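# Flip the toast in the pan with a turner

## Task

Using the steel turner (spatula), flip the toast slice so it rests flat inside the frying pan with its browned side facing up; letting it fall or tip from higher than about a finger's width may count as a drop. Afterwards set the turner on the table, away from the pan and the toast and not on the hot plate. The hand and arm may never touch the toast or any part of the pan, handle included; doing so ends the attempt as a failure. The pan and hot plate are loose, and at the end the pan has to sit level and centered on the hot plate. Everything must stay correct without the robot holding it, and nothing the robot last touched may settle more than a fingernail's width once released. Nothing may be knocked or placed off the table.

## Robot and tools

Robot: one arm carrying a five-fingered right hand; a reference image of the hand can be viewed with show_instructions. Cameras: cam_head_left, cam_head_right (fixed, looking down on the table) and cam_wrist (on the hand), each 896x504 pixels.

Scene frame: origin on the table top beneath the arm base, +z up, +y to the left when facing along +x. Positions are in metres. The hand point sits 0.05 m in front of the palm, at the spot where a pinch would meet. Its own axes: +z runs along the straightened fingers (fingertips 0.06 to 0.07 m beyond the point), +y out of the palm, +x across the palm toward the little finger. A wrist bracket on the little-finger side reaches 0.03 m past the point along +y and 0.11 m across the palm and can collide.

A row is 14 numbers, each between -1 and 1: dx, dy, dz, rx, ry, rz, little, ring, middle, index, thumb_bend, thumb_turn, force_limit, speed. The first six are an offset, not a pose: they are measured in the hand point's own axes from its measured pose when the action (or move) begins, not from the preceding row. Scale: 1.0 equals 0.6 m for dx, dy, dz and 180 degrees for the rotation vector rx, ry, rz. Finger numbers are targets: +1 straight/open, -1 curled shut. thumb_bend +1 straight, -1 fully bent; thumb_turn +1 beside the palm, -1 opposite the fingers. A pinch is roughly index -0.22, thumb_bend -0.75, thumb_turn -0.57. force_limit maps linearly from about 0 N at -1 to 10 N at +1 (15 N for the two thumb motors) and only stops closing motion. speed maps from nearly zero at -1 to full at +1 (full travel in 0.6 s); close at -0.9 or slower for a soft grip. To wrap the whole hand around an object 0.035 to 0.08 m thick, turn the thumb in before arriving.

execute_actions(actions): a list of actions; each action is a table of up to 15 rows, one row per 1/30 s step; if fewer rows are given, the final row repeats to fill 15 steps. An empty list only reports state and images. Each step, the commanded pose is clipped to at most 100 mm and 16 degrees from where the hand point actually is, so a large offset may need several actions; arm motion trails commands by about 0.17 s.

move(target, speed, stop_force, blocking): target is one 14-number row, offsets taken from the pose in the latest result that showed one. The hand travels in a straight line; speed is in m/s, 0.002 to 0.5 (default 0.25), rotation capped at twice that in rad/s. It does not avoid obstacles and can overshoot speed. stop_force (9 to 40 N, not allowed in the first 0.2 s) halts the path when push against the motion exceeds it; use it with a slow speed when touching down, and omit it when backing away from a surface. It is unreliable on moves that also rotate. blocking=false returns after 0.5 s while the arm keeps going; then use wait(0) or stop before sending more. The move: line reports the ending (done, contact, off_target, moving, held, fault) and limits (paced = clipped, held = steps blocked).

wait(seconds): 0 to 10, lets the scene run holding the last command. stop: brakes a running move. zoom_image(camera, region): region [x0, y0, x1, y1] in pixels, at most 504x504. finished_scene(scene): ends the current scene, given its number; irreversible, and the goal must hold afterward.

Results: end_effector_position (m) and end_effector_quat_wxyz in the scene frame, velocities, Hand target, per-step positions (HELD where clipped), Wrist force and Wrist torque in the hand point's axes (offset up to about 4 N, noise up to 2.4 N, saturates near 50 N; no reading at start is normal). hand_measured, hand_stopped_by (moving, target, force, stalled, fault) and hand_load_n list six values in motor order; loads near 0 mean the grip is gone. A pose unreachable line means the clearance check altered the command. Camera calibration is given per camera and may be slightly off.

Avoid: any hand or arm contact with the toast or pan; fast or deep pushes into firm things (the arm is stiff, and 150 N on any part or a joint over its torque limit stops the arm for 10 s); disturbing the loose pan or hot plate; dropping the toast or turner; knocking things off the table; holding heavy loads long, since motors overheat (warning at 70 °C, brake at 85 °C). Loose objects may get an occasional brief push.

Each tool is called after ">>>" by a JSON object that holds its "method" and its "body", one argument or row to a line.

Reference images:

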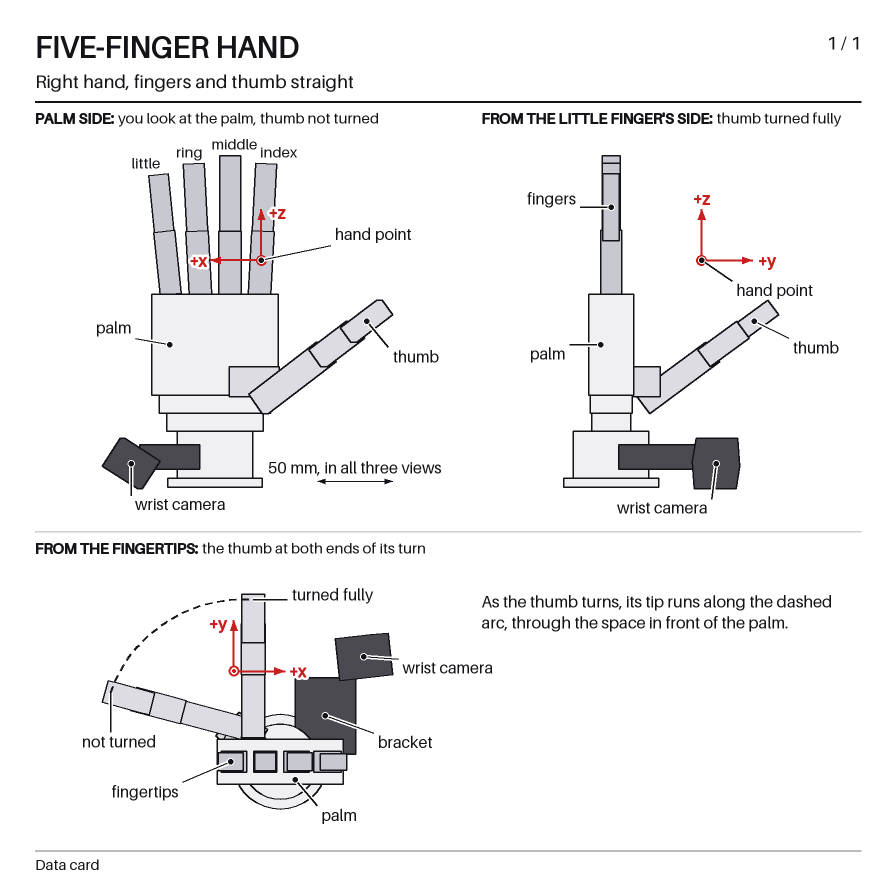

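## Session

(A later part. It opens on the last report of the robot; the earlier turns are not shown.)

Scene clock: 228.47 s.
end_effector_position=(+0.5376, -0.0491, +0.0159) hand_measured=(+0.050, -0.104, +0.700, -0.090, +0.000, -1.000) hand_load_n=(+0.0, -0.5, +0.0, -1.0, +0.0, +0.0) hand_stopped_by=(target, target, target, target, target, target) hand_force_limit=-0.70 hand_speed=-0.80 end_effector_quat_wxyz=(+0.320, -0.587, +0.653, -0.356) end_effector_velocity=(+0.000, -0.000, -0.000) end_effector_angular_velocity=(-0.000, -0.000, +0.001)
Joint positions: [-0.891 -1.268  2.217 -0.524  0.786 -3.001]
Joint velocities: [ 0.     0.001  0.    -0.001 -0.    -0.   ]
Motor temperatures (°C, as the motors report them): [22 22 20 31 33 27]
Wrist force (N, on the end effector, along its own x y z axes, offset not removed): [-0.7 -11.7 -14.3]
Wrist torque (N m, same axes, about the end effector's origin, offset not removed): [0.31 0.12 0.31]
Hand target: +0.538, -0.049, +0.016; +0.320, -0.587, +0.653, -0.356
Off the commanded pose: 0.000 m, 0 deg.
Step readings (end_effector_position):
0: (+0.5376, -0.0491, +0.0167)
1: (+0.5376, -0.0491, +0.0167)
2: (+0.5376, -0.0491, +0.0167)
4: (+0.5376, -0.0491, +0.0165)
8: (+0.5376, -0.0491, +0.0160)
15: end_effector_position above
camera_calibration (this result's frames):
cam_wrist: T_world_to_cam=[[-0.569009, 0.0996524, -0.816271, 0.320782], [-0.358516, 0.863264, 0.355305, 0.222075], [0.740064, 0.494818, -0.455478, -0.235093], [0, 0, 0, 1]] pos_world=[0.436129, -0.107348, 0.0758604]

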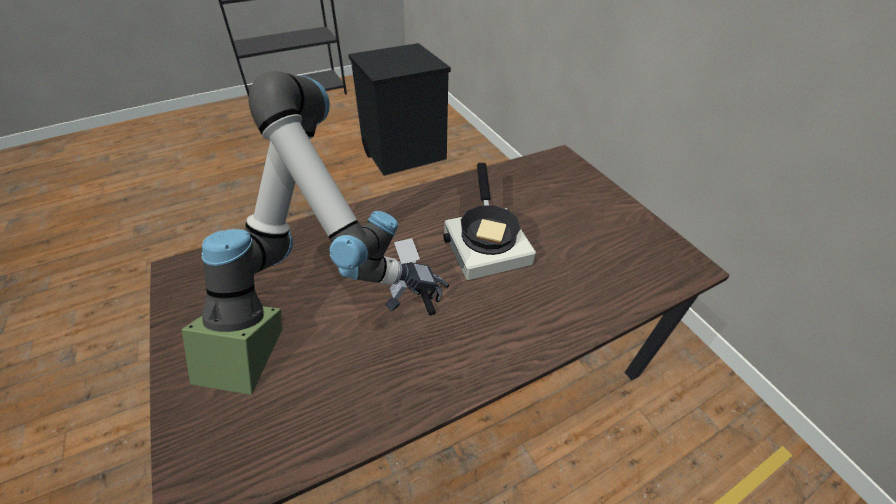

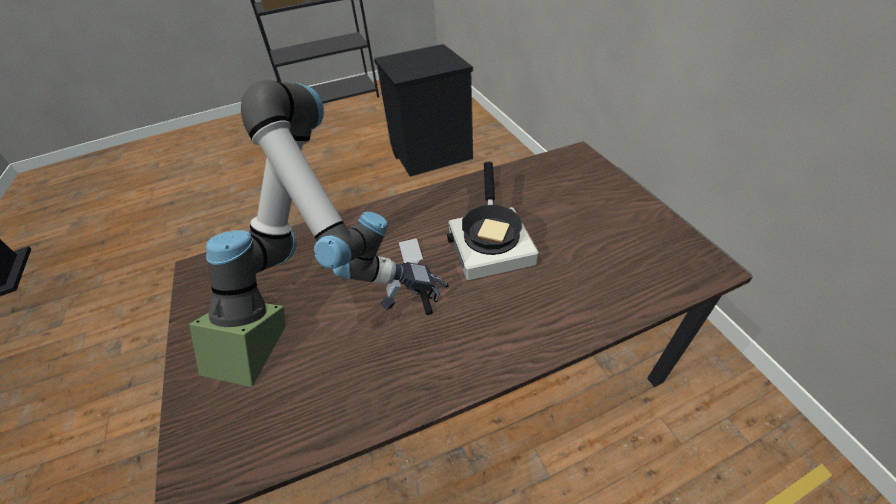

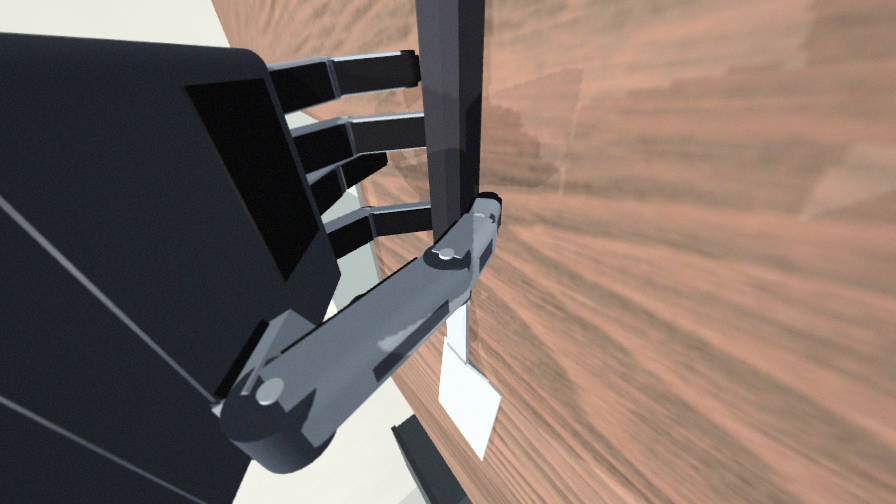

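>>> {"method": "execute_actions", "body": {
  "actions": [
    [[0,-0.0014,-0.0009,0,0,0,0.05,-0.105,0.7,-0.09,0,-1,-0.6,-0.9],[0,-0.0014,-0.0009,0,0,0,0.05,-0.105,0.7,-0.09,0,-1,-0.6,-0.9],[0,-0.0014,-0.0009,0,0,0,0.05,-0.105,0.7,-0.09,0,-1,-0.6,-0.9],[0,-0.0014,-0.0009,0,0,0,0.05,-0.105,0.7,-0.09,0,-1,-0.6,-0.9],[0,-0.0014,-0.0009,0,0,0,0.05,-0.105,0.7,-0.09,0,-1,-0.6,-0.9],[0,-0.0014,-0.0009,0,0,0,0.05,-0.105,0.7,-0.09,0,-1,-0.6,-0.9],[0,-0.0014,-0.0009,0,0,0,0.05,-0.105,0.7,-0.09,0,-1,-0.6,-0.9],[0,-0.0014,-0.0009,0,0,0,0.05,-0.4,0.7,-0.4,0,-1,-0.6,-0.9]],
    [[0,0,0,0,0,0,0.05,-0.4,0.7,-0.4,0,-1,-0.6,-0.9]],
    [[0,0,0,0,0,0,0.05,-0.4,0.7,-0.5,0,-1,1,-0.92]],
    [[0,0,0,0,0,0,0.05,-0.4,0.7,-0.5,0,-1,1,-0.92]]
  ]
}}

Scene clock: 233.50 s.
end_effector_position=(+0.5376, -0.0491, +0.0168) hand_measured=(+0.050, -0.136, +0.700, -0.148, +0.002, -1.000) hand_load_n=(+0.0, +0.0, +0.0, +9.5, +5.5, +0.0) hand_stopped_by=(target, force, target, force, target, target) hand_force_limit=1.00 hand_speed=-0.92 end_effector_quat_wxyz=(+0.320, -0.587, +0.653, -0.356) end_effector_velocity=(-0.000, +0.000, -0.000) end_effector_angular_velocity=(+0.000, +0.001, +0.000)
Joint positions: [-0.892 -1.27   2.217 -0.521  0.785 -3.002]
Joint velocities: [ 0.    -0.     0.001  0.    -0.    -0.   ]
Motor temperatures (°C, as the motors report them): [22 22 20 31 33 27]
Wrist force (N, on the end effector, along its own x y z axes, offset not removed): [0.8 -1.5 -3.2]
Wrist torque (N m, same axes, about the end effector's origin, offset not removed): [0.31 -0.02 0.45]
Hand target: +0.538, -0.049, +0.017; +0.320, -0.587, +0.653, -0.356
Off the commanded pose: 0.000 m, 0 deg.
Step readings (end_effector_position; steps 1 to 15: 1st action; 16 to 30: 2nd action; 31 to 45: 3rd action; 46 to 60: 4th action):
0: (+0.5376, -0.0491, +0.0158)
1: (+0.5376, -0.0491, +0.0158)
2: (+0.5376, -0.0491, +0.0159)
4: (+0.5375, -0.0490, +0.0162)
8: (+0.5375, -0.0490, +0.0166)
15: (+0.5376, -0.0491, +0.0168)
16: (+0.5376, -0.0491, +0.0168)
17: (+0.5376, -0.0491, +0.0168)
19: (+0.5376, -0.0491, +0.0168)
23: (+0.5376, -0.0491, +0.0168)
30: (+0.5376, -0.0491, +0.0168)
31: (+0.5376, -0.0491, +0.0168)
32: (+0.5376, -0.0491, +0.0168)
34: (+0.5376, -0.0491, +0.0168)
38: (+0.5376, -0.0491, +0.0168)
45: (+0.5376, -0.0491, +0.0168)
46: (+0.5376, -0.0491, +0.0168)
47: (+0.5376, -0.0491, +0.0168)
49: (+0.5376, -0.0491, +0.0168)
53: (+0.5376, -0.0491, +0.0168)
60: end_effector_position above
camera_calibration (this result's frames):
cam_wrist: T_world_to_cam=[[-0.569037, 0.099659, -0.81625, 0.321589], [-0.358527, 0.863246, 0.355339, 0.221713], [0.740037, 0.494849, -0.455489, -0.23464], [0, 0, 0, 1]] pos_world=[0.436128, -0.107331, 0.0768377]

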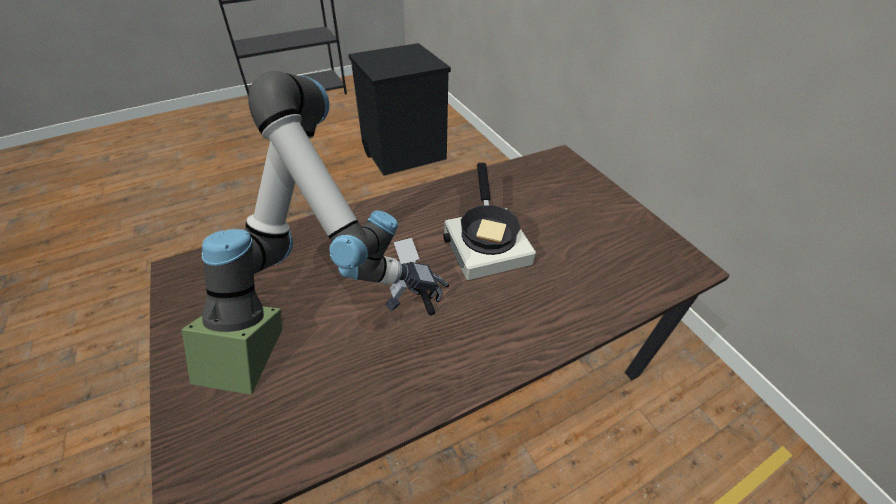

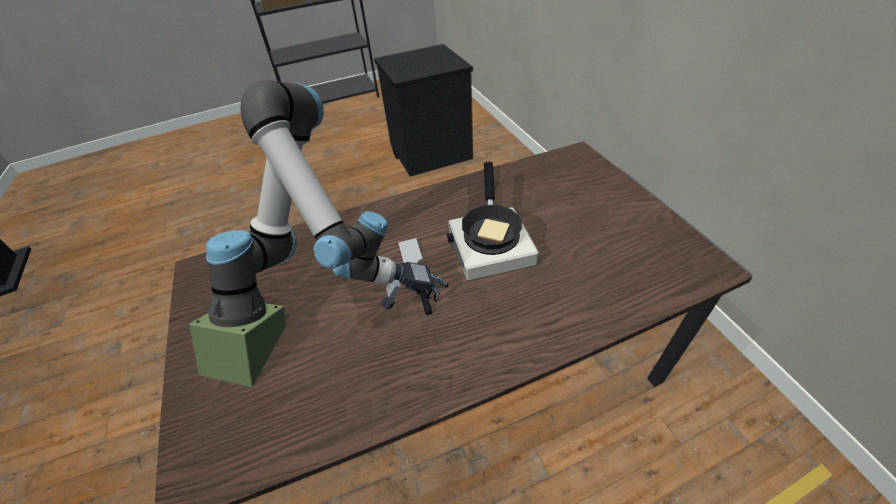

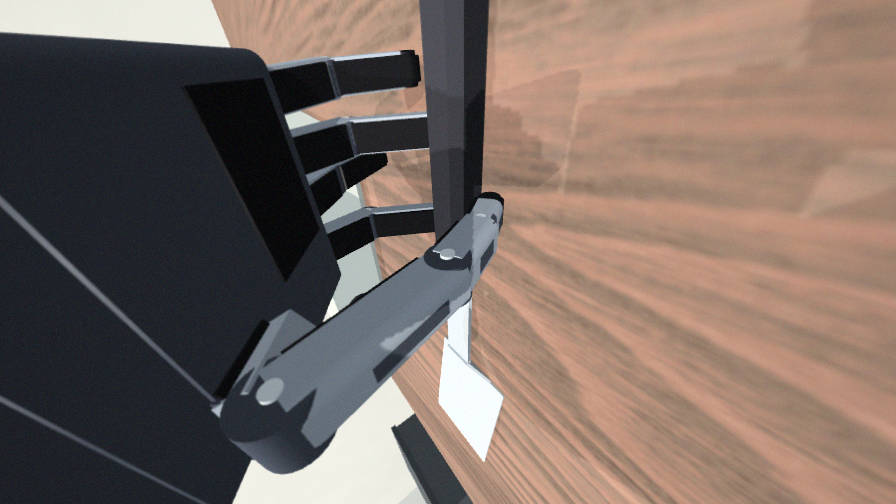

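>>> {"method": "execute_actions", "body": {
  "actions": [
    [[0,0,0,0,0,0,0.05,-0.5,0.7,-0.5,0,-1,0.0,-0.92]],
    [[0,0,0,0,0,0,0.05,-0.5,0.7,-0.5,-0.3,-1,0.6,-0.92]],
    [[0,0,0,0,0,0,0.05,-0.5,0.7,-0.5,-0.3,-1,0.6,-0.92]]
  ]
}}

Scene clock: 237.30 s.
end_effector_position=(+0.5376, -0.0491, +0.0168) hand_measured=(+0.050, -0.152, +0.700, -0.148, -0.028, -1.000) hand_load_n=(+0.0, +5.5, +0.0, +9.0, +11.0, +0.0) hand_stopped_by=(target, force, target, force, force, target) hand_force_limit=0.60 hand_speed=-0.92 end_effector_quat_wxyz=(+0.320, -0.587, +0.653, -0.356) end_effector_velocity=(+0.000, -0.001, +0.000) end_effector_angular_velocity=(+0.001, -0.000, -0.002)
Joint positions: [-0.892 -1.27   2.217 -0.521  0.785 -3.002]
Joint velocities: [-0.001 -0.    -0.     0.001  0.     0.001]
Motor temperatures (°C, as the motors report them): [22 22 20 31 33 27]
Wrist force (N, on the end effector, along its own x y z axes, offset not removed): [2.7 0.8 -1.5]
Wrist torque (N m, same axes, about the end effector's origin, offset not removed): [0.34 -0.43 0.53]
Hand target: +0.538, -0.049, +0.017; +0.320, -0.587, +0.653, -0.356
Off the commanded pose: 0.000 m, 0 deg.
Step readings (end_effector_position; steps 1 to 15: 1st action; 16 to 30: 2nd action; 31 to 45: 3rd action):
0: (+0.5376, -0.0491, +0.0168)
1: (+0.5376, -0.0491, +0.0168)
2: (+0.5376, -0.0491, +0.0168)
4: (+0.5376, -0.0491, +0.0168)
8: (+0.5376, -0.0491, +0.0168)
15: (+0.5376, -0.0491, +0.0168)
16: (+0.5376, -0.0491, +0.0168)
17: (+0.5376, -0.0491, +0.0168)
19: (+0.5376, -0.0491, +0.0168)
23: (+0.5376, -0.0491, +0.0168)
30: (+0.5376, -0.0491, +0.0168)
31: (+0.5376, -0.0491, +0.0168)
32: (+0.5376, -0.0491, +0.0168)
34: (+0.5376, -0.0491, +0.0168)
38: (+0.5376, -0.0491, +0.0168)
45: end_effector_position above
camera_calibration (this result's frames):
cam_wrist: T_world_to_cam=[[-0.569031, 0.0996485, -0.816256, 0.321592], [-0.358535, 0.863246, 0.355328, 0.221722], [0.740038, 0.494849, -0.455486, -0.234642], [0, 0, 0, 1]] pos_world=[0.436134, -0.107335, 0.0768415]

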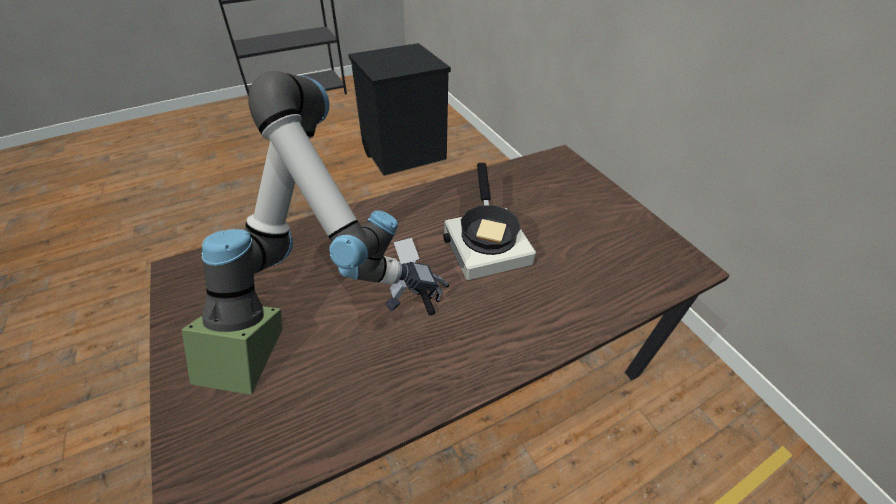

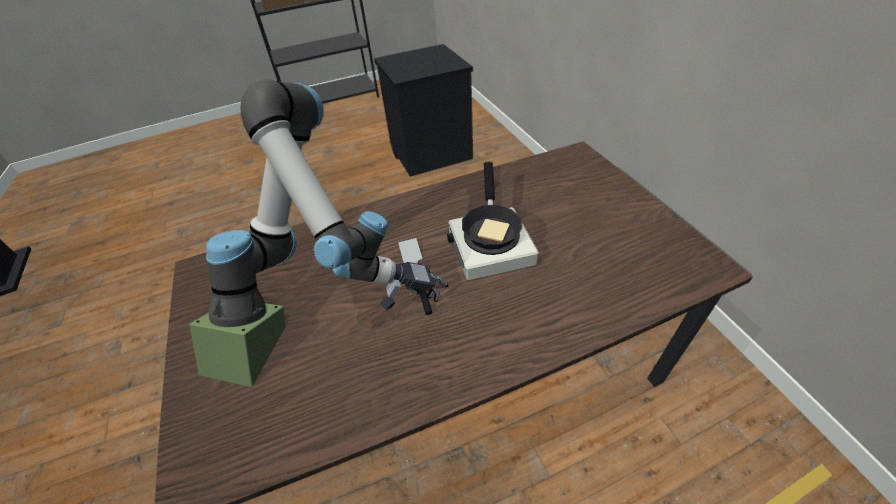

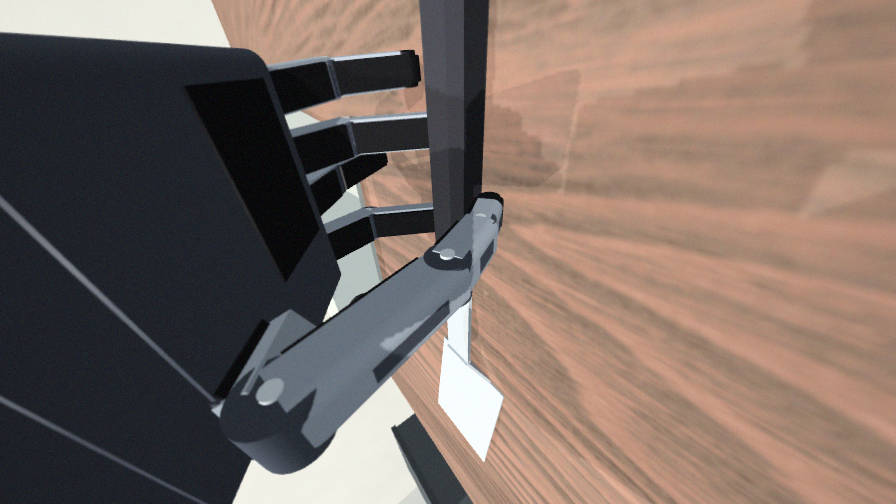

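>>> {"method": "move", "body": {
  "target": [0, -0.0559, -0.0363, 0, 0, 0, 0.05, -0.5, 0.7, -0.5, -0.3, -1, 0.6, -0.92],
  "speed": 0.04
}}

Scene clock: 240.80 s.
end_effector_position=(+0.5375, -0.0491, +0.0567) hand_measured=(+0.050, -0.152, +0.700, -0.148, -0.028, -1.000) hand_load_n=(+0.0, +0.0, +0.0, +8.0, +7.0, -3.0) hand_stopped_by=(target, force, target, force, force, target) hand_force_limit=0.60 hand_speed=-0.92 end_effector_quat_wxyz=(+0.320, -0.587, +0.653, -0.356) end_effector_velocity=(-0.000, +0.001, +0.001) end_effector_angular_velocity=(+0.001, +0.002, +0.001)
Joint positions: [-0.952 -1.352  2.196 -0.392  0.731 -3.039]
Joint velocities: [-0.001 -0.002 -0.001  0.007 -0.003 -0.002]
Motor temperatures (°C, as the motors report them): [22 22 20 31 33 27]
Wrist force (N, on the end effector, along its own x y z axes, offset not removed): [1.4 0.9 -1.7]
Wrist torque (N m, same axes, about the end effector's origin, offset not removed): [0.20 -0.07 0.38]
Hand target: +0.537, -0.049, +0.057; +0.320, -0.587, +0.653, -0.356
Off the commanded pose: 0.000 m, 0 deg.
move: done
camera_calibration (this result's frames):
cam_wrist: T_world_to_cam=[[-0.56903, 0.0996294, -0.816259, 0.354054], [-0.358522, 0.863264, 0.355299, 0.207461], [0.740045, 0.494823, -0.455504, -0.216397], [0, 0, 0, 1]] pos_world=[0.43599, -0.10729, 0.116719]

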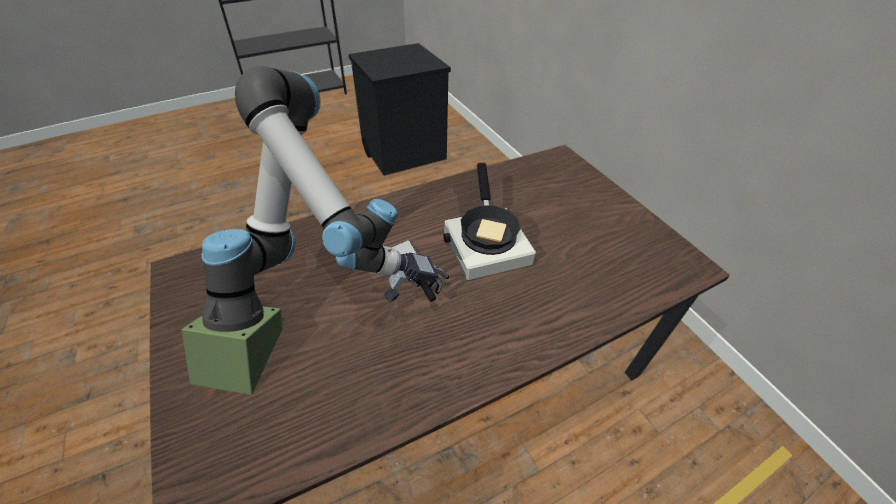

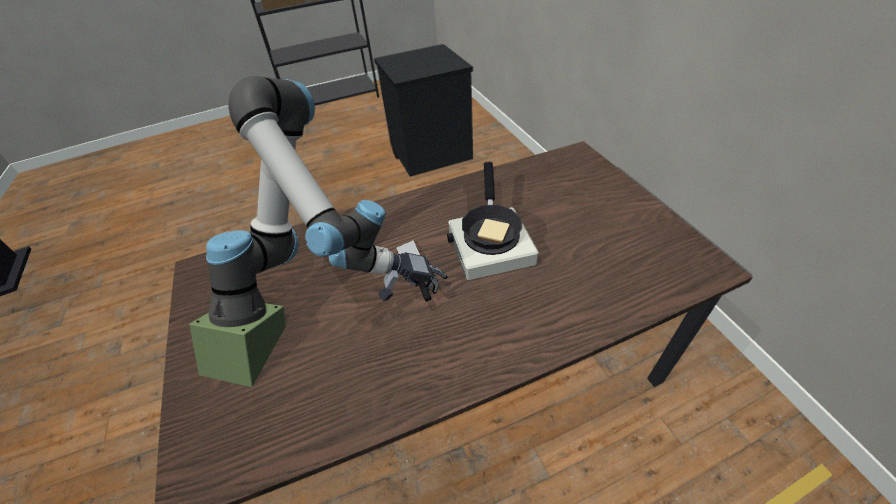

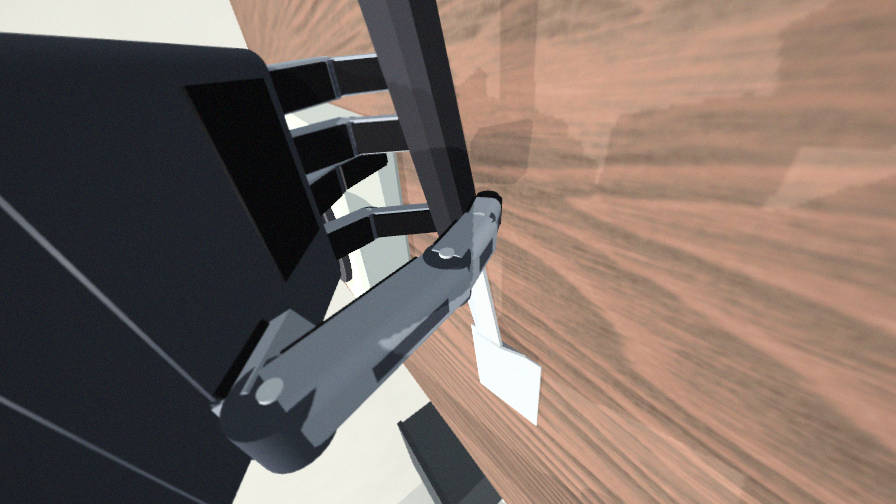

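>>> {"method": "move", "body": {
  "target": [0, 0, 0, 0, 0.0757, -0.1165, 0.05, 0.0, 0.7, -0.5, -0.3, -1, 0.6, 0],
  "speed": 0.12
}}

Scene clock: 267.03 s.
end_effector_position=(+0.5375, -0.0490, +0.0568) hand_measured=(+0.050, +0.000, +0.700, -0.148, -0.028, -1.000) hand_load_n=(+0.0, +0.0, +0.0, +7.0, +7.5, +0.0) hand_stopped_by=(target, target, target, force, force, target) hand_force_limit=0.60 hand_speed=0.00 end_effector_quat_wxyz=(-0.171, +0.650, -0.569, +0.474) end_effector_velocity=(+0.000, -0.000, +0.000) end_effector_angular_velocity=(-0.012, +0.000, -0.001)
Joint positions: [-0.748 -1.471  2.224 -0.37   1.153 -3.298]
Joint velocities: [ 0.007 -0.001 -0.    -0.001  0.014 -0.006]
Motor temperatures (°C, as the motors report them): [22 22 20 31 33 27]
Wrist force (N, on the end effector, along its own x y z axes, offset not removed): [2.0 1.9 -0.5]
Wrist torque (N m, same axes, about the end effector's origin, offset not removed): [0.51 -0.27 0.53]
Hand target: +0.538, -0.049, +0.057; -0.171, +0.650, -0.568, +0.475
Off the commanded pose: 0.000 m, 0 deg.
move: done
camera_calibration (this result's frames):
cam_wrist: T_world_to_cam=[[-0.605759, -0.245534, -0.756815, 0.353563], [-0.3497, 0.936556, -0.0239455, 0.227736], [0.714679, 0.250153, -0.65319, -0.20357], [0, 0, 0, 1]] pos_world=[0.439301, -0.075552, 0.140065]

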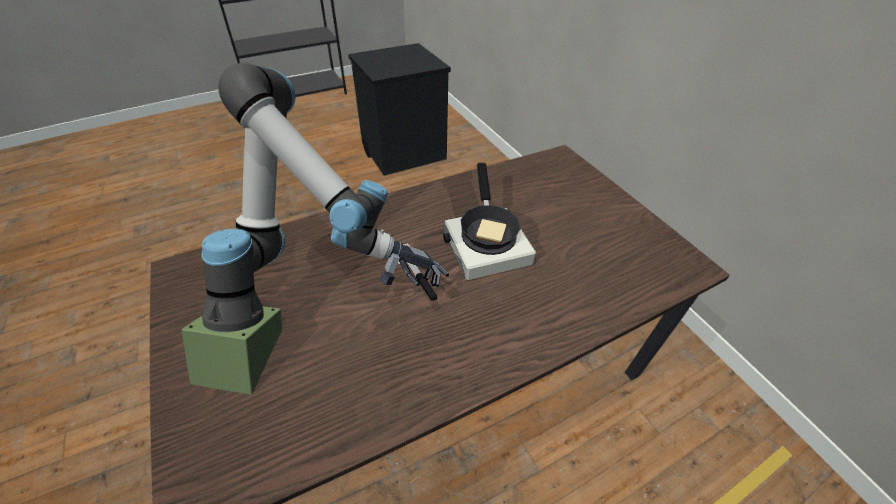

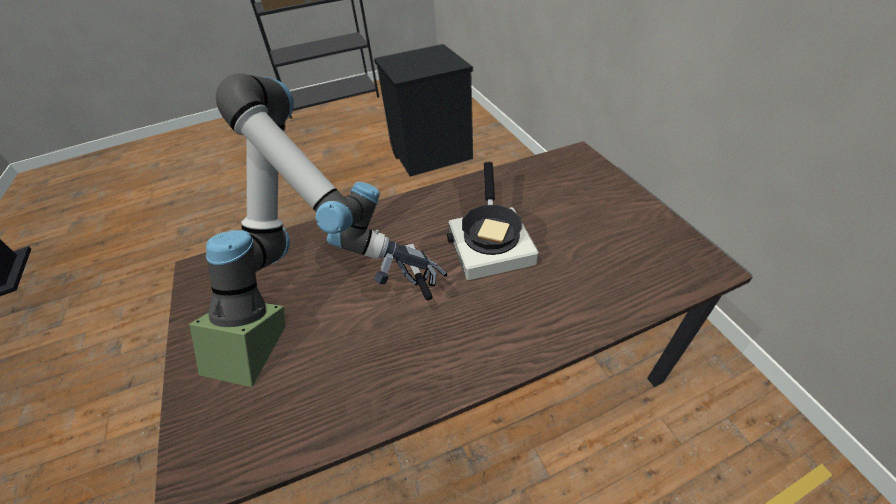

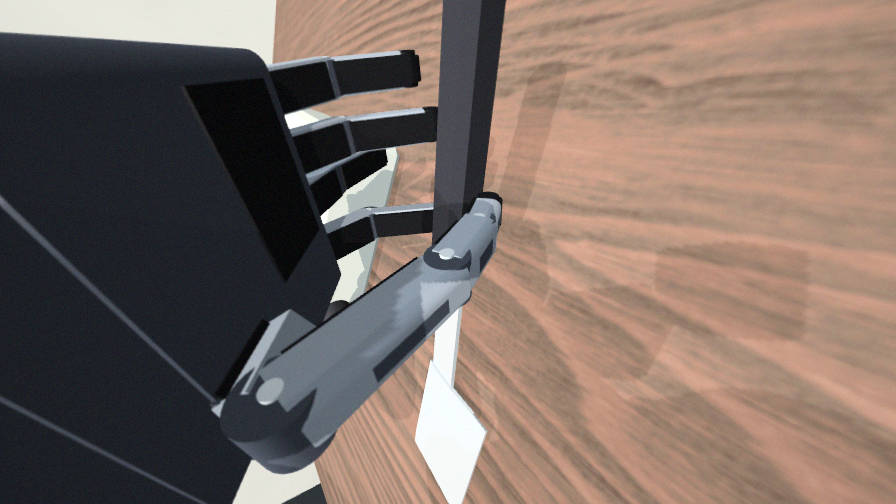

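>>> {"method": "execute_actions", "body": {
  "actions": [
    [[0,0,0,0,0,0,-0.9,0.0,0.7,-0.5,-0.3,-1,-0.8,-0.6]],
    [[0,0,0,0,0,0,-0.9,0.0,0.7,-0.5,-0.3,-1,-0.8,-0.6]],
    [[0,0,0,0,0,0,-0.9,0.0,0.7,-0.5,-0.3,-1,-0.8,-0.6]]
  ]
}}

Scene clock: 270.43 s.
end_effector_position=(+0.5375, -0.0490, +0.0568) hand_measured=(-0.882, +0.000, +0.700, -0.148, -0.028, -1.000) hand_load_n=(+0.0, +0.0, +0.0, +7.0, +7.5, +0.0) hand_stopped_by=(moving, target, target, force, force, target) hand_force_limit=-0.80 hand_speed=-0.60 end_effector_quat_wxyz=(-0.171, +0.650, -0.569, +0.474) end_effector_velocity=(-0.001, +0.000, -0.001) end_effector_angular_velocity=(+0.002, +0.002, -0.001)
Joint positions: [-0.748 -1.471  2.224 -0.37   1.153 -3.298]
Joint velocities: [ 0.     0.001  0.002 -0.    -0.     0.001]
Motor temperatures (°C, as the motors report them): [22 22 20 31 33 27]
Wrist force (N, on the end effector, along its own x y z axes, offset not removed): [2.1 3.1 -3.3]
Wrist torque (N m, same axes, about the end effector's origin, offset not removed): [0.74 -0.21 0.50]
Hand target: +0.538, -0.049, +0.057; -0.171, +0.650, -0.569, +0.474
Off the commanded pose: 0.000 m, 0 deg.
Step readings (end_effector_position; steps 1 to 15: 1st action; 16 to 30: 2nd action; 31 to 45: 3rd action):
0: (+0.5375, -0.0490, +0.0568)
1: (+0.5375, -0.0490, +0.0568)
2: (+0.5375, -0.0490, +0.0568)
4: (+0.5375, -0.0489, +0.0568)
8: (+0.5375, -0.0489, +0.0568)
15: (+0.5375, -0.0489, +0.0568)
16: (+0.5375, -0.0489, +0.0568)
17: (+0.5375, -0.0489, +0.0568)
19: (+0.5375, -0.0490, +0.0568)
23: (+0.5375, -0.0490, +0.0568)
30: (+0.5375, -0.0490, +0.0568)
31: (+0.5375, -0.0490, +0.0568)
32: (+0.5375, -0.0490, +0.0568)
34: (+0.5375, -0.0490, +0.0568)
38: (+0.5375, -0.0490, +0.0568)
45: end_effector_position above
camera_calibration (this result's frames):
cam_wrist: T_world_to_cam=[[-0.605643, -0.245674, -0.756863, 0.353562], [-0.34981, 0.936511, -0.0240691, 0.227788], [0.714724, 0.250181, -0.653131, -0.2036], [0, 0, 0, 1]] pos_world=[0.439332, -0.0755286, 0.140103]

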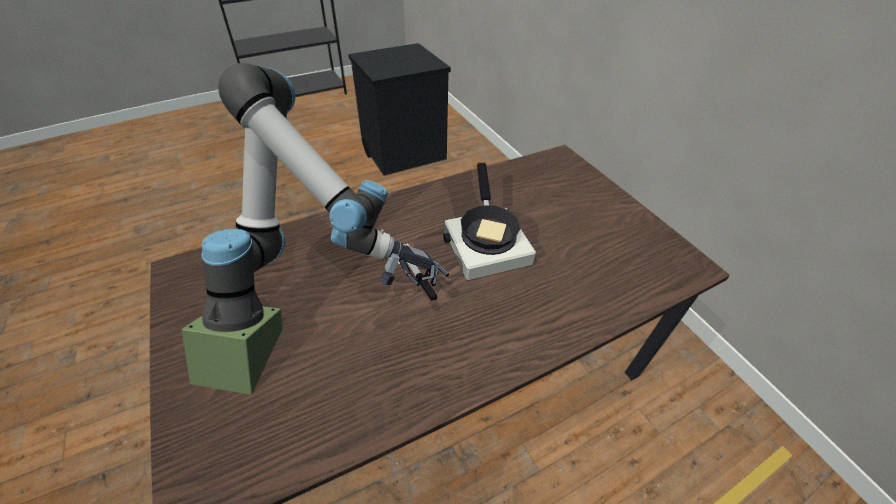

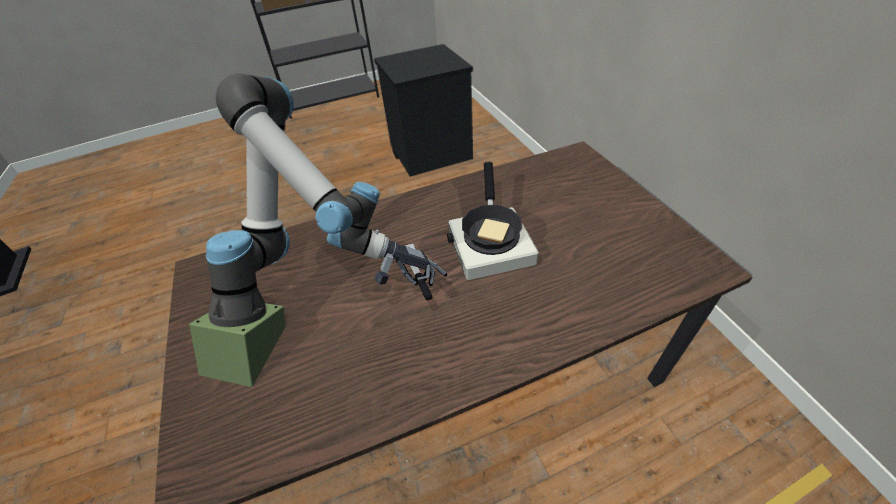

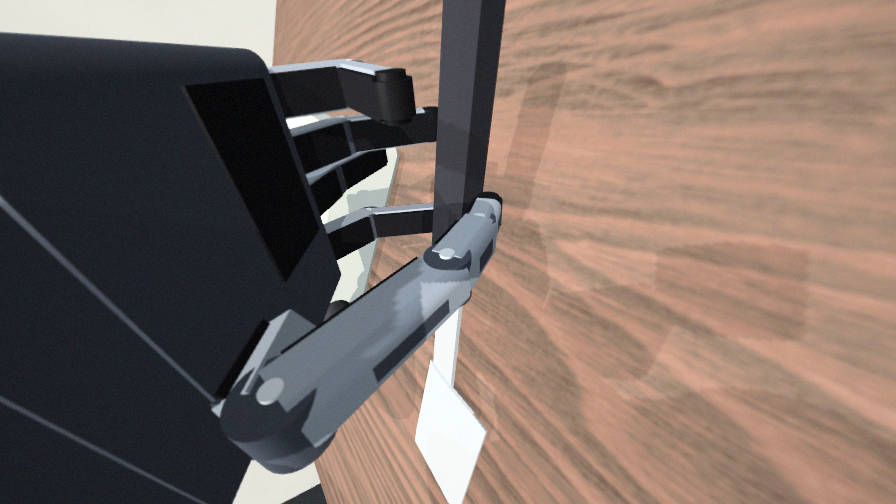

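>>> {"method": "move", "body": {
  "target": [0, 0, 0, 0, -0.0666, 0.1025, -0.9, 0.0, 0.7, -0.5, -0.3, -1, -0.8, -0.6],
  "speed": 0.12
}}

Scene clock: 276.63 s.
end_effector_position=(+0.5375, -0.0490, +0.0568) hand_measured=(-0.900, +0.000, +0.700, -0.148, -0.028, -1.000) hand_load_n=(+0.0, +0.0, +0.0, +7.0, +6.0, -1.0) hand_stopped_by=(target, target, target, force, force, target) hand_force_limit=-0.80 hand_speed=-0.60 end_effector_quat_wxyz=(-0.303, +0.597, -0.644, +0.371) end_effector_velocity=(+0.000, -0.000, -0.000) end_effector_angular_velocity=(+0.010, -0.001, +0.001)
Joint positions: [-0.932 -1.371  2.201 -0.383  0.776 -3.073]
Joint velocities: [-0.004  0.005 -0.001 -0.003 -0.011  0.006]
Motor temperatures (°C, as the motors report them): [22 22 20 31 33 27]
Wrist force (N, on the end effector, along its own x y z axes, offset not removed): [1.2 2.7 0.8]
Wrist torque (N m, same axes, about the end effector's origin, offset not removed): [0.43 -0.08 0.32]
Hand target: +0.538, -0.049, +0.057; -0.303, +0.596, -0.644, +0.371
Off the commanded pose: 0.000 m, 0 deg.
move: done
camera_calibration (this result's frames):
cam_wrist: T_world_to_cam=[[-0.573497, 0.0570026, -0.817222, 0.354488], [-0.356692, 0.880674, 0.311742, 0.209749], [0.737477, 0.47028, -0.484731, -0.214567], [0, 0, 0, 1]] pos_world=[0.436352, -0.104021, 0.120301]

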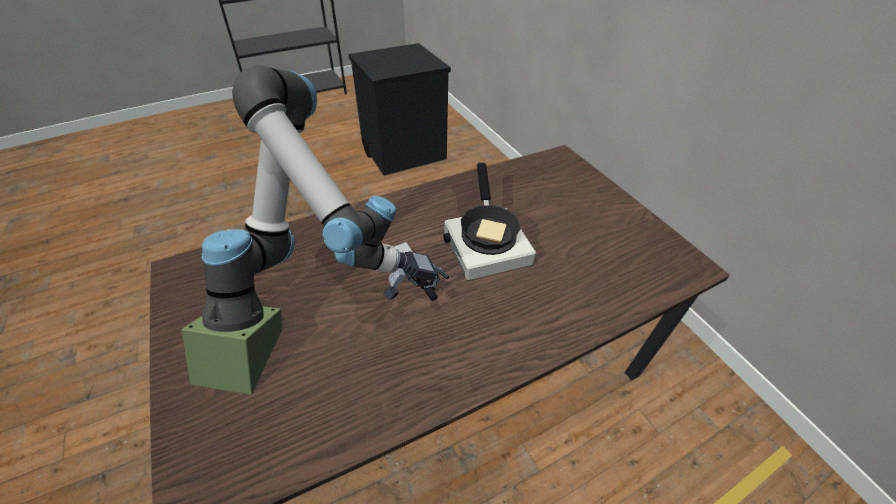

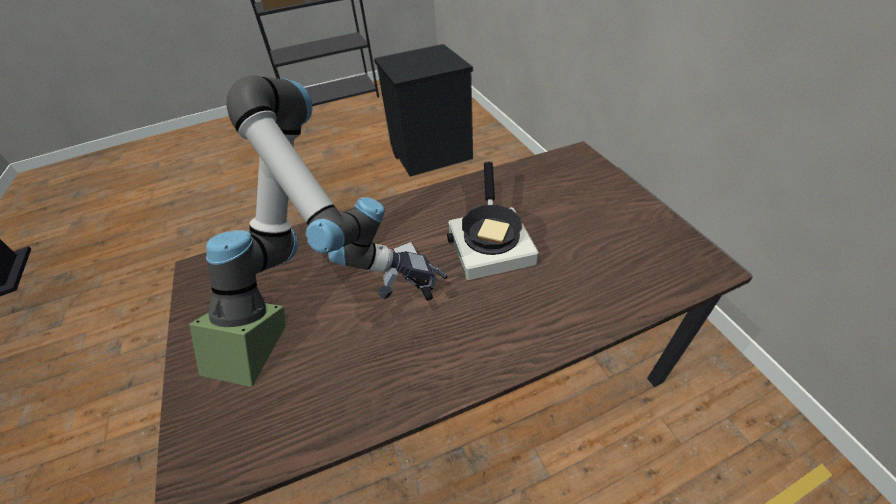

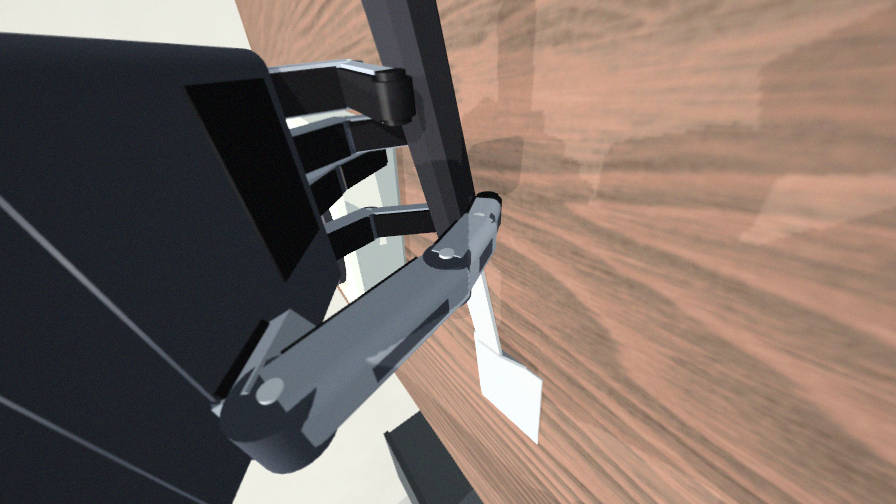

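>>> {"method": "execute_actions", "body": {
  "actions": [
    [[0,0,0,0,0,0,-0.9,0.0,0.1,-0.5,-0.3,-1,-0.4,0.2]],
    [[0,0,0,0,0,0,-0.75,-0.6,-0.6,-0.5,-0.3,-1,-0.4,-0.88]],
    [[0,0,0,0,0,0,-0.75,-0.6,-0.6,-0.5,-0.3,-1,-0.4,-0.88]],
    [[0,0,0,0,0,0,-0.75,-0.6,-0.6,-0.5,-0.3,-1,-0.4,-0.88]]
  ]
}}

Scene clock: 281.07 s.
end_effector_position=(+0.5375, -0.0491, +0.0568) hand_measured=(-0.750, -0.144, -0.138, -0.150, -0.028, -1.000) hand_load_n=(-2.0, +3.0, +4.0, +3.5, +8.5, -1.0) hand_stopped_by=(target, force, force, force, force, target) hand_force_limit=-0.40 hand_speed=-0.88 end_effector_quat_wxyz=(-0.303, +0.597, -0.644, +0.371) end_effector_velocity=(+0.000, +0.001, +0.000) end_effector_angular_velocity=(+0.001, -0.001, +0.001)
Joint positions: [-0.933 -1.371  2.201 -0.383  0.776 -3.073]
Joint velocities: [ 0.001 -0.001  0.    -0.001 -0.     0.002]
Motor temperatures (°C, as the motors report them): [22 22 20 31 33 27]
Wrist force (N, on the end effector, along its own x y z axes, offset not removed): [1.8 2.5 0.6]
Wrist torque (N m, same axes, about the end effector's origin, offset not removed): [0.36 -0.22 0.30]
Hand target: +0.538, -0.049, +0.057; -0.303, +0.597, -0.644, +0.371
Off the commanded pose: 0.000 m, 0 deg.
Step readings (end_effector_position; steps 1 to 15: 1st action; 16 to 30: 2nd action; 31 to 45: 3rd action; 46 to 60: 4th action):
0: (+0.5375, -0.0490, +0.0568)
1: (+0.5375, -0.0490, +0.0568)
2: (+0.5375, -0.0490, +0.0568)
4: (+0.5375, -0.0491, +0.0568)
8: (+0.5375, -0.0492, +0.0568)
15: (+0.5375, -0.0491, +0.0568)
16: (+0.5375, -0.0491, +0.0568)
17: (+0.5375, -0.0491, +0.0568)
19: (+0.5375, -0.0491, +0.0568)
23: (+0.5375, -0.0491, +0.0568)
30: (+0.5375, -0.0491, +0.0568)
31: (+0.5375, -0.0491, +0.0568)
32: (+0.5375, -0.0491, +0.0568)
34: (+0.5375, -0.0491, +0.0568)
38: (+0.5375, -0.0491, +0.0568)
45: (+0.5375, -0.0491, +0.0568)
46: (+0.5375, -0.0491, +0.0568)
47: (+0.5375, -0.0491, +0.0568)
49: (+0.5375, -0.0491, +0.0568)
53: (+0.5375, -0.0491, +0.0568)
60: end_effector_position above
camera_calibration (this result's frames):
cam_wrist: T_world_to_cam=[[-0.573456, 0.0569829, -0.817252, 0.354505], [-0.356694, 0.880691, 0.311694, 0.209786], [0.737508, 0.470252, -0.484712, -0.214576], [0, 0, 0, 1]] pos_world=[0.436374, -0.104053, 0.120323]

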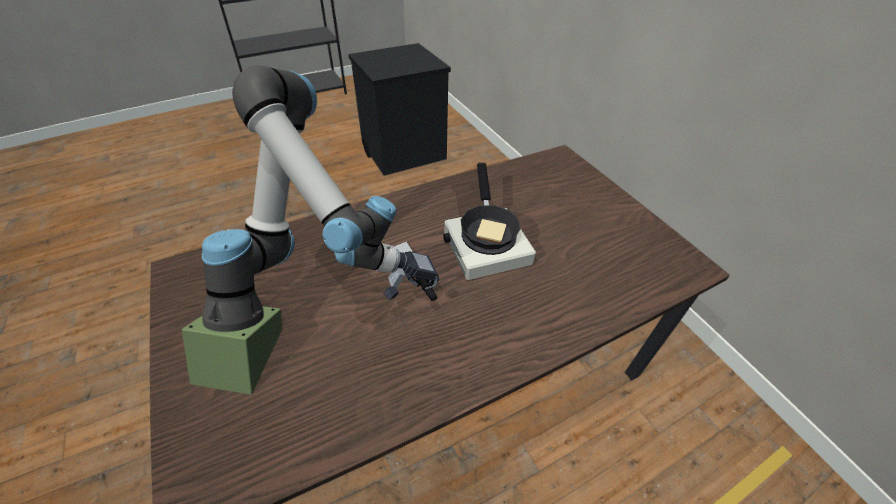

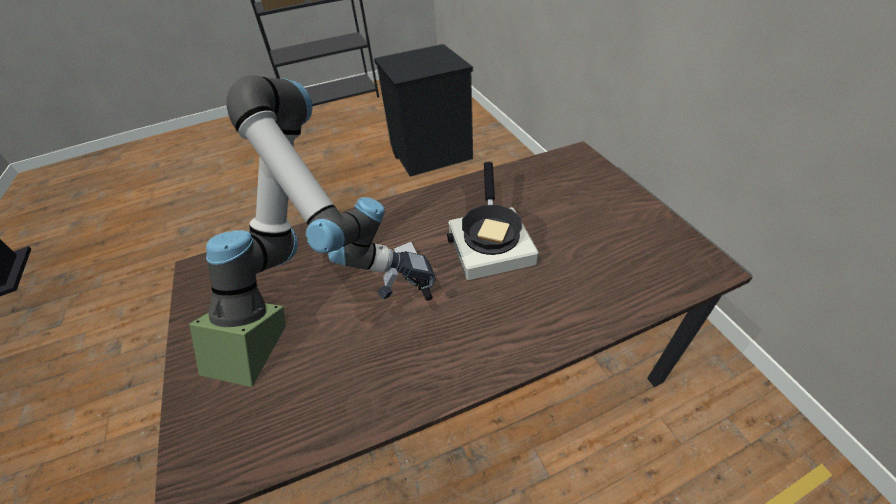

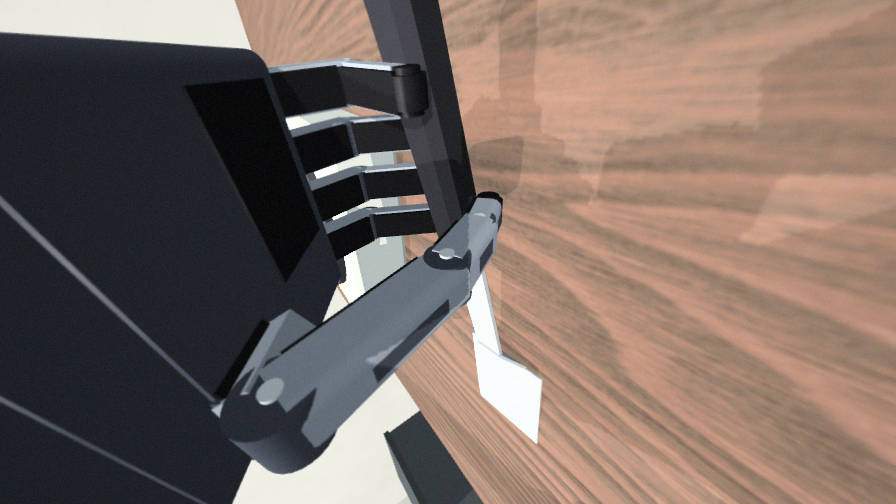

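>>> {"method": "execute_actions", "body": {
  "actions": [
    [[0,0,0,0,0,0,-0.75,-0.7,-0.6,-0.6,-0.3,-1,0.4,-0.92]],
    [[0,0,0,0,0,0,-0.75,-0.7,-0.6,-0.6,-0.3,-1,0.4,-0.92]],
    [[0,0,0,0,0,0,-0.75,-0.7,-0.6,-0.6,-0.4,-1,0.8,-0.92]]
  ]
}}

Scene clock: 284.73 s.
end_effector_position=(+0.5375, -0.0491, +0.0568) hand_measured=(-0.750, -0.164, -0.138, -0.164, -0.038, -1.000) hand_load_n=(-2.0, +7.5, +0.5, +7.5, +12.5, -0.5) hand_stopped_by=(target, force, force, force, force, target) hand_force_limit=0.80 hand_speed=-0.92 end_effector_quat_wxyz=(-0.303, +0.597, -0.644, +0.371) end_effector_velocity=(-0.000, -0.000, +0.000) end_effector_angular_velocity=(+0.000, -0.001, -0.000)
Joint positions: [-0.933 -1.371  2.201 -0.383  0.776 -3.073]
Joint velocities: [-0.    -0.     0.    -0.001 -0.     0.001]
Motor temperatures (°C, as the motors report them): [22 22 20 31 33 27]
Wrist force (N, on the end effector, along its own x y z axes, offset not removed): [2.6 0.6 -0.9]
Wrist torque (N m, same axes, about the end effector's origin, offset not removed): [0.03 -0.31 0.42]
Hand target: +0.538, -0.049, +0.057; -0.303, +0.597, -0.644, +0.371
Off the commanded pose: 0.000 m, 0 deg.
Step readings (end_effector_position; steps 1 to 15: 1st action; 16 to 30: 2nd action; 31 to 45: 3rd action):
0: (+0.5375, -0.0491, +0.0568)
1: (+0.5375, -0.0491, +0.0568)
2: (+0.5375, -0.0491, +0.0568)
4: (+0.5375, -0.0491, +0.0568)
8: (+0.5375, -0.0491, +0.0568)
15: (+0.5375, -0.0491, +0.0568)
16: (+0.5375, -0.0491, +0.0568)
17: (+0.5375, -0.0491, +0.0568)
19: (+0.5375, -0.0491, +0.0568)
23: (+0.5375, -0.0491, +0.0568)
30: (+0.5375, -0.0491, +0.0568)
31: (+0.5375, -0.0491, +0.0568)
32: (+0.5375, -0.0491, +0.0568)
34: (+0.5375, -0.0491, +0.0568)
38: (+0.5375, -0.0491, +0.0568)
45: end_effector_position above
camera_calibration (this result's frames):
cam_wrist: T_world_to_cam=[[-0.573456, 0.0569834, -0.817252, 0.354505], [-0.356694, 0.880691, 0.311695, 0.209786], [0.737508, 0.470252, -0.484712, -0.214576], [0, 0, 0, 1]] pos_world=[0.436374, -0.104053, 0.120323]

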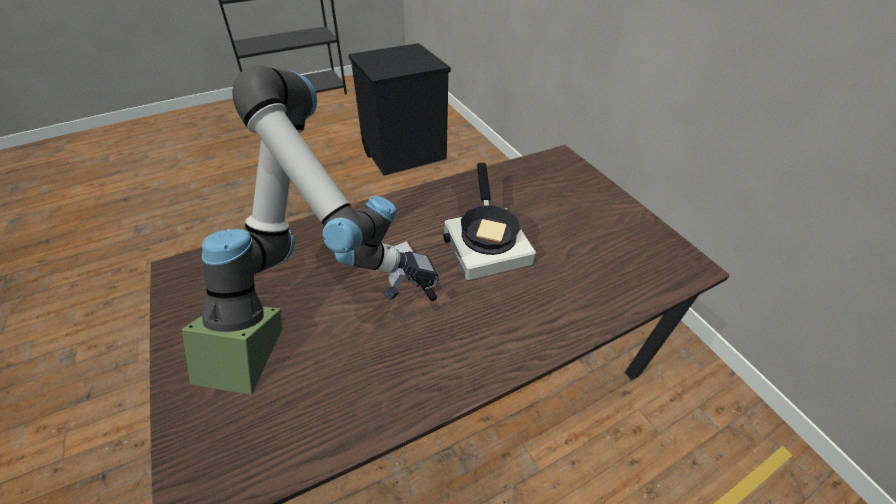

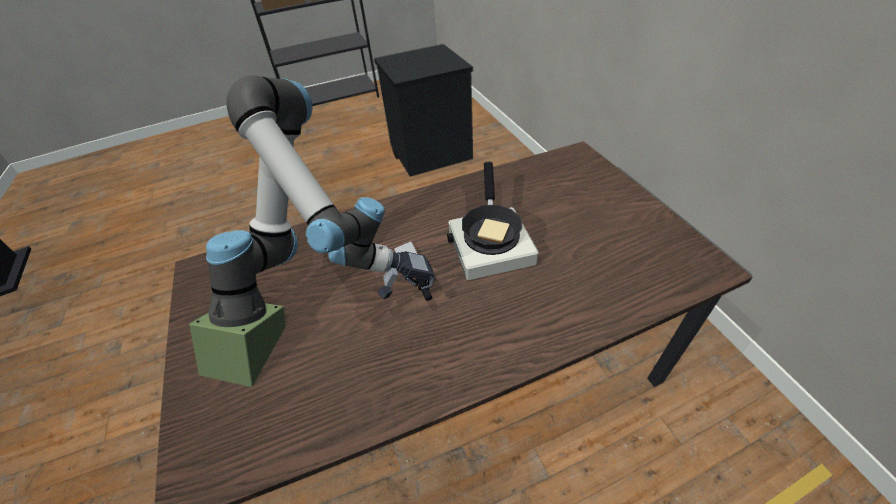

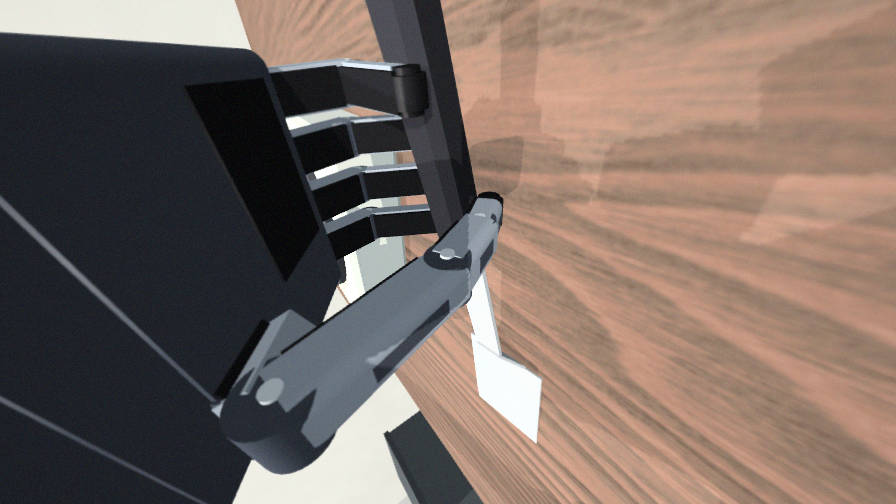

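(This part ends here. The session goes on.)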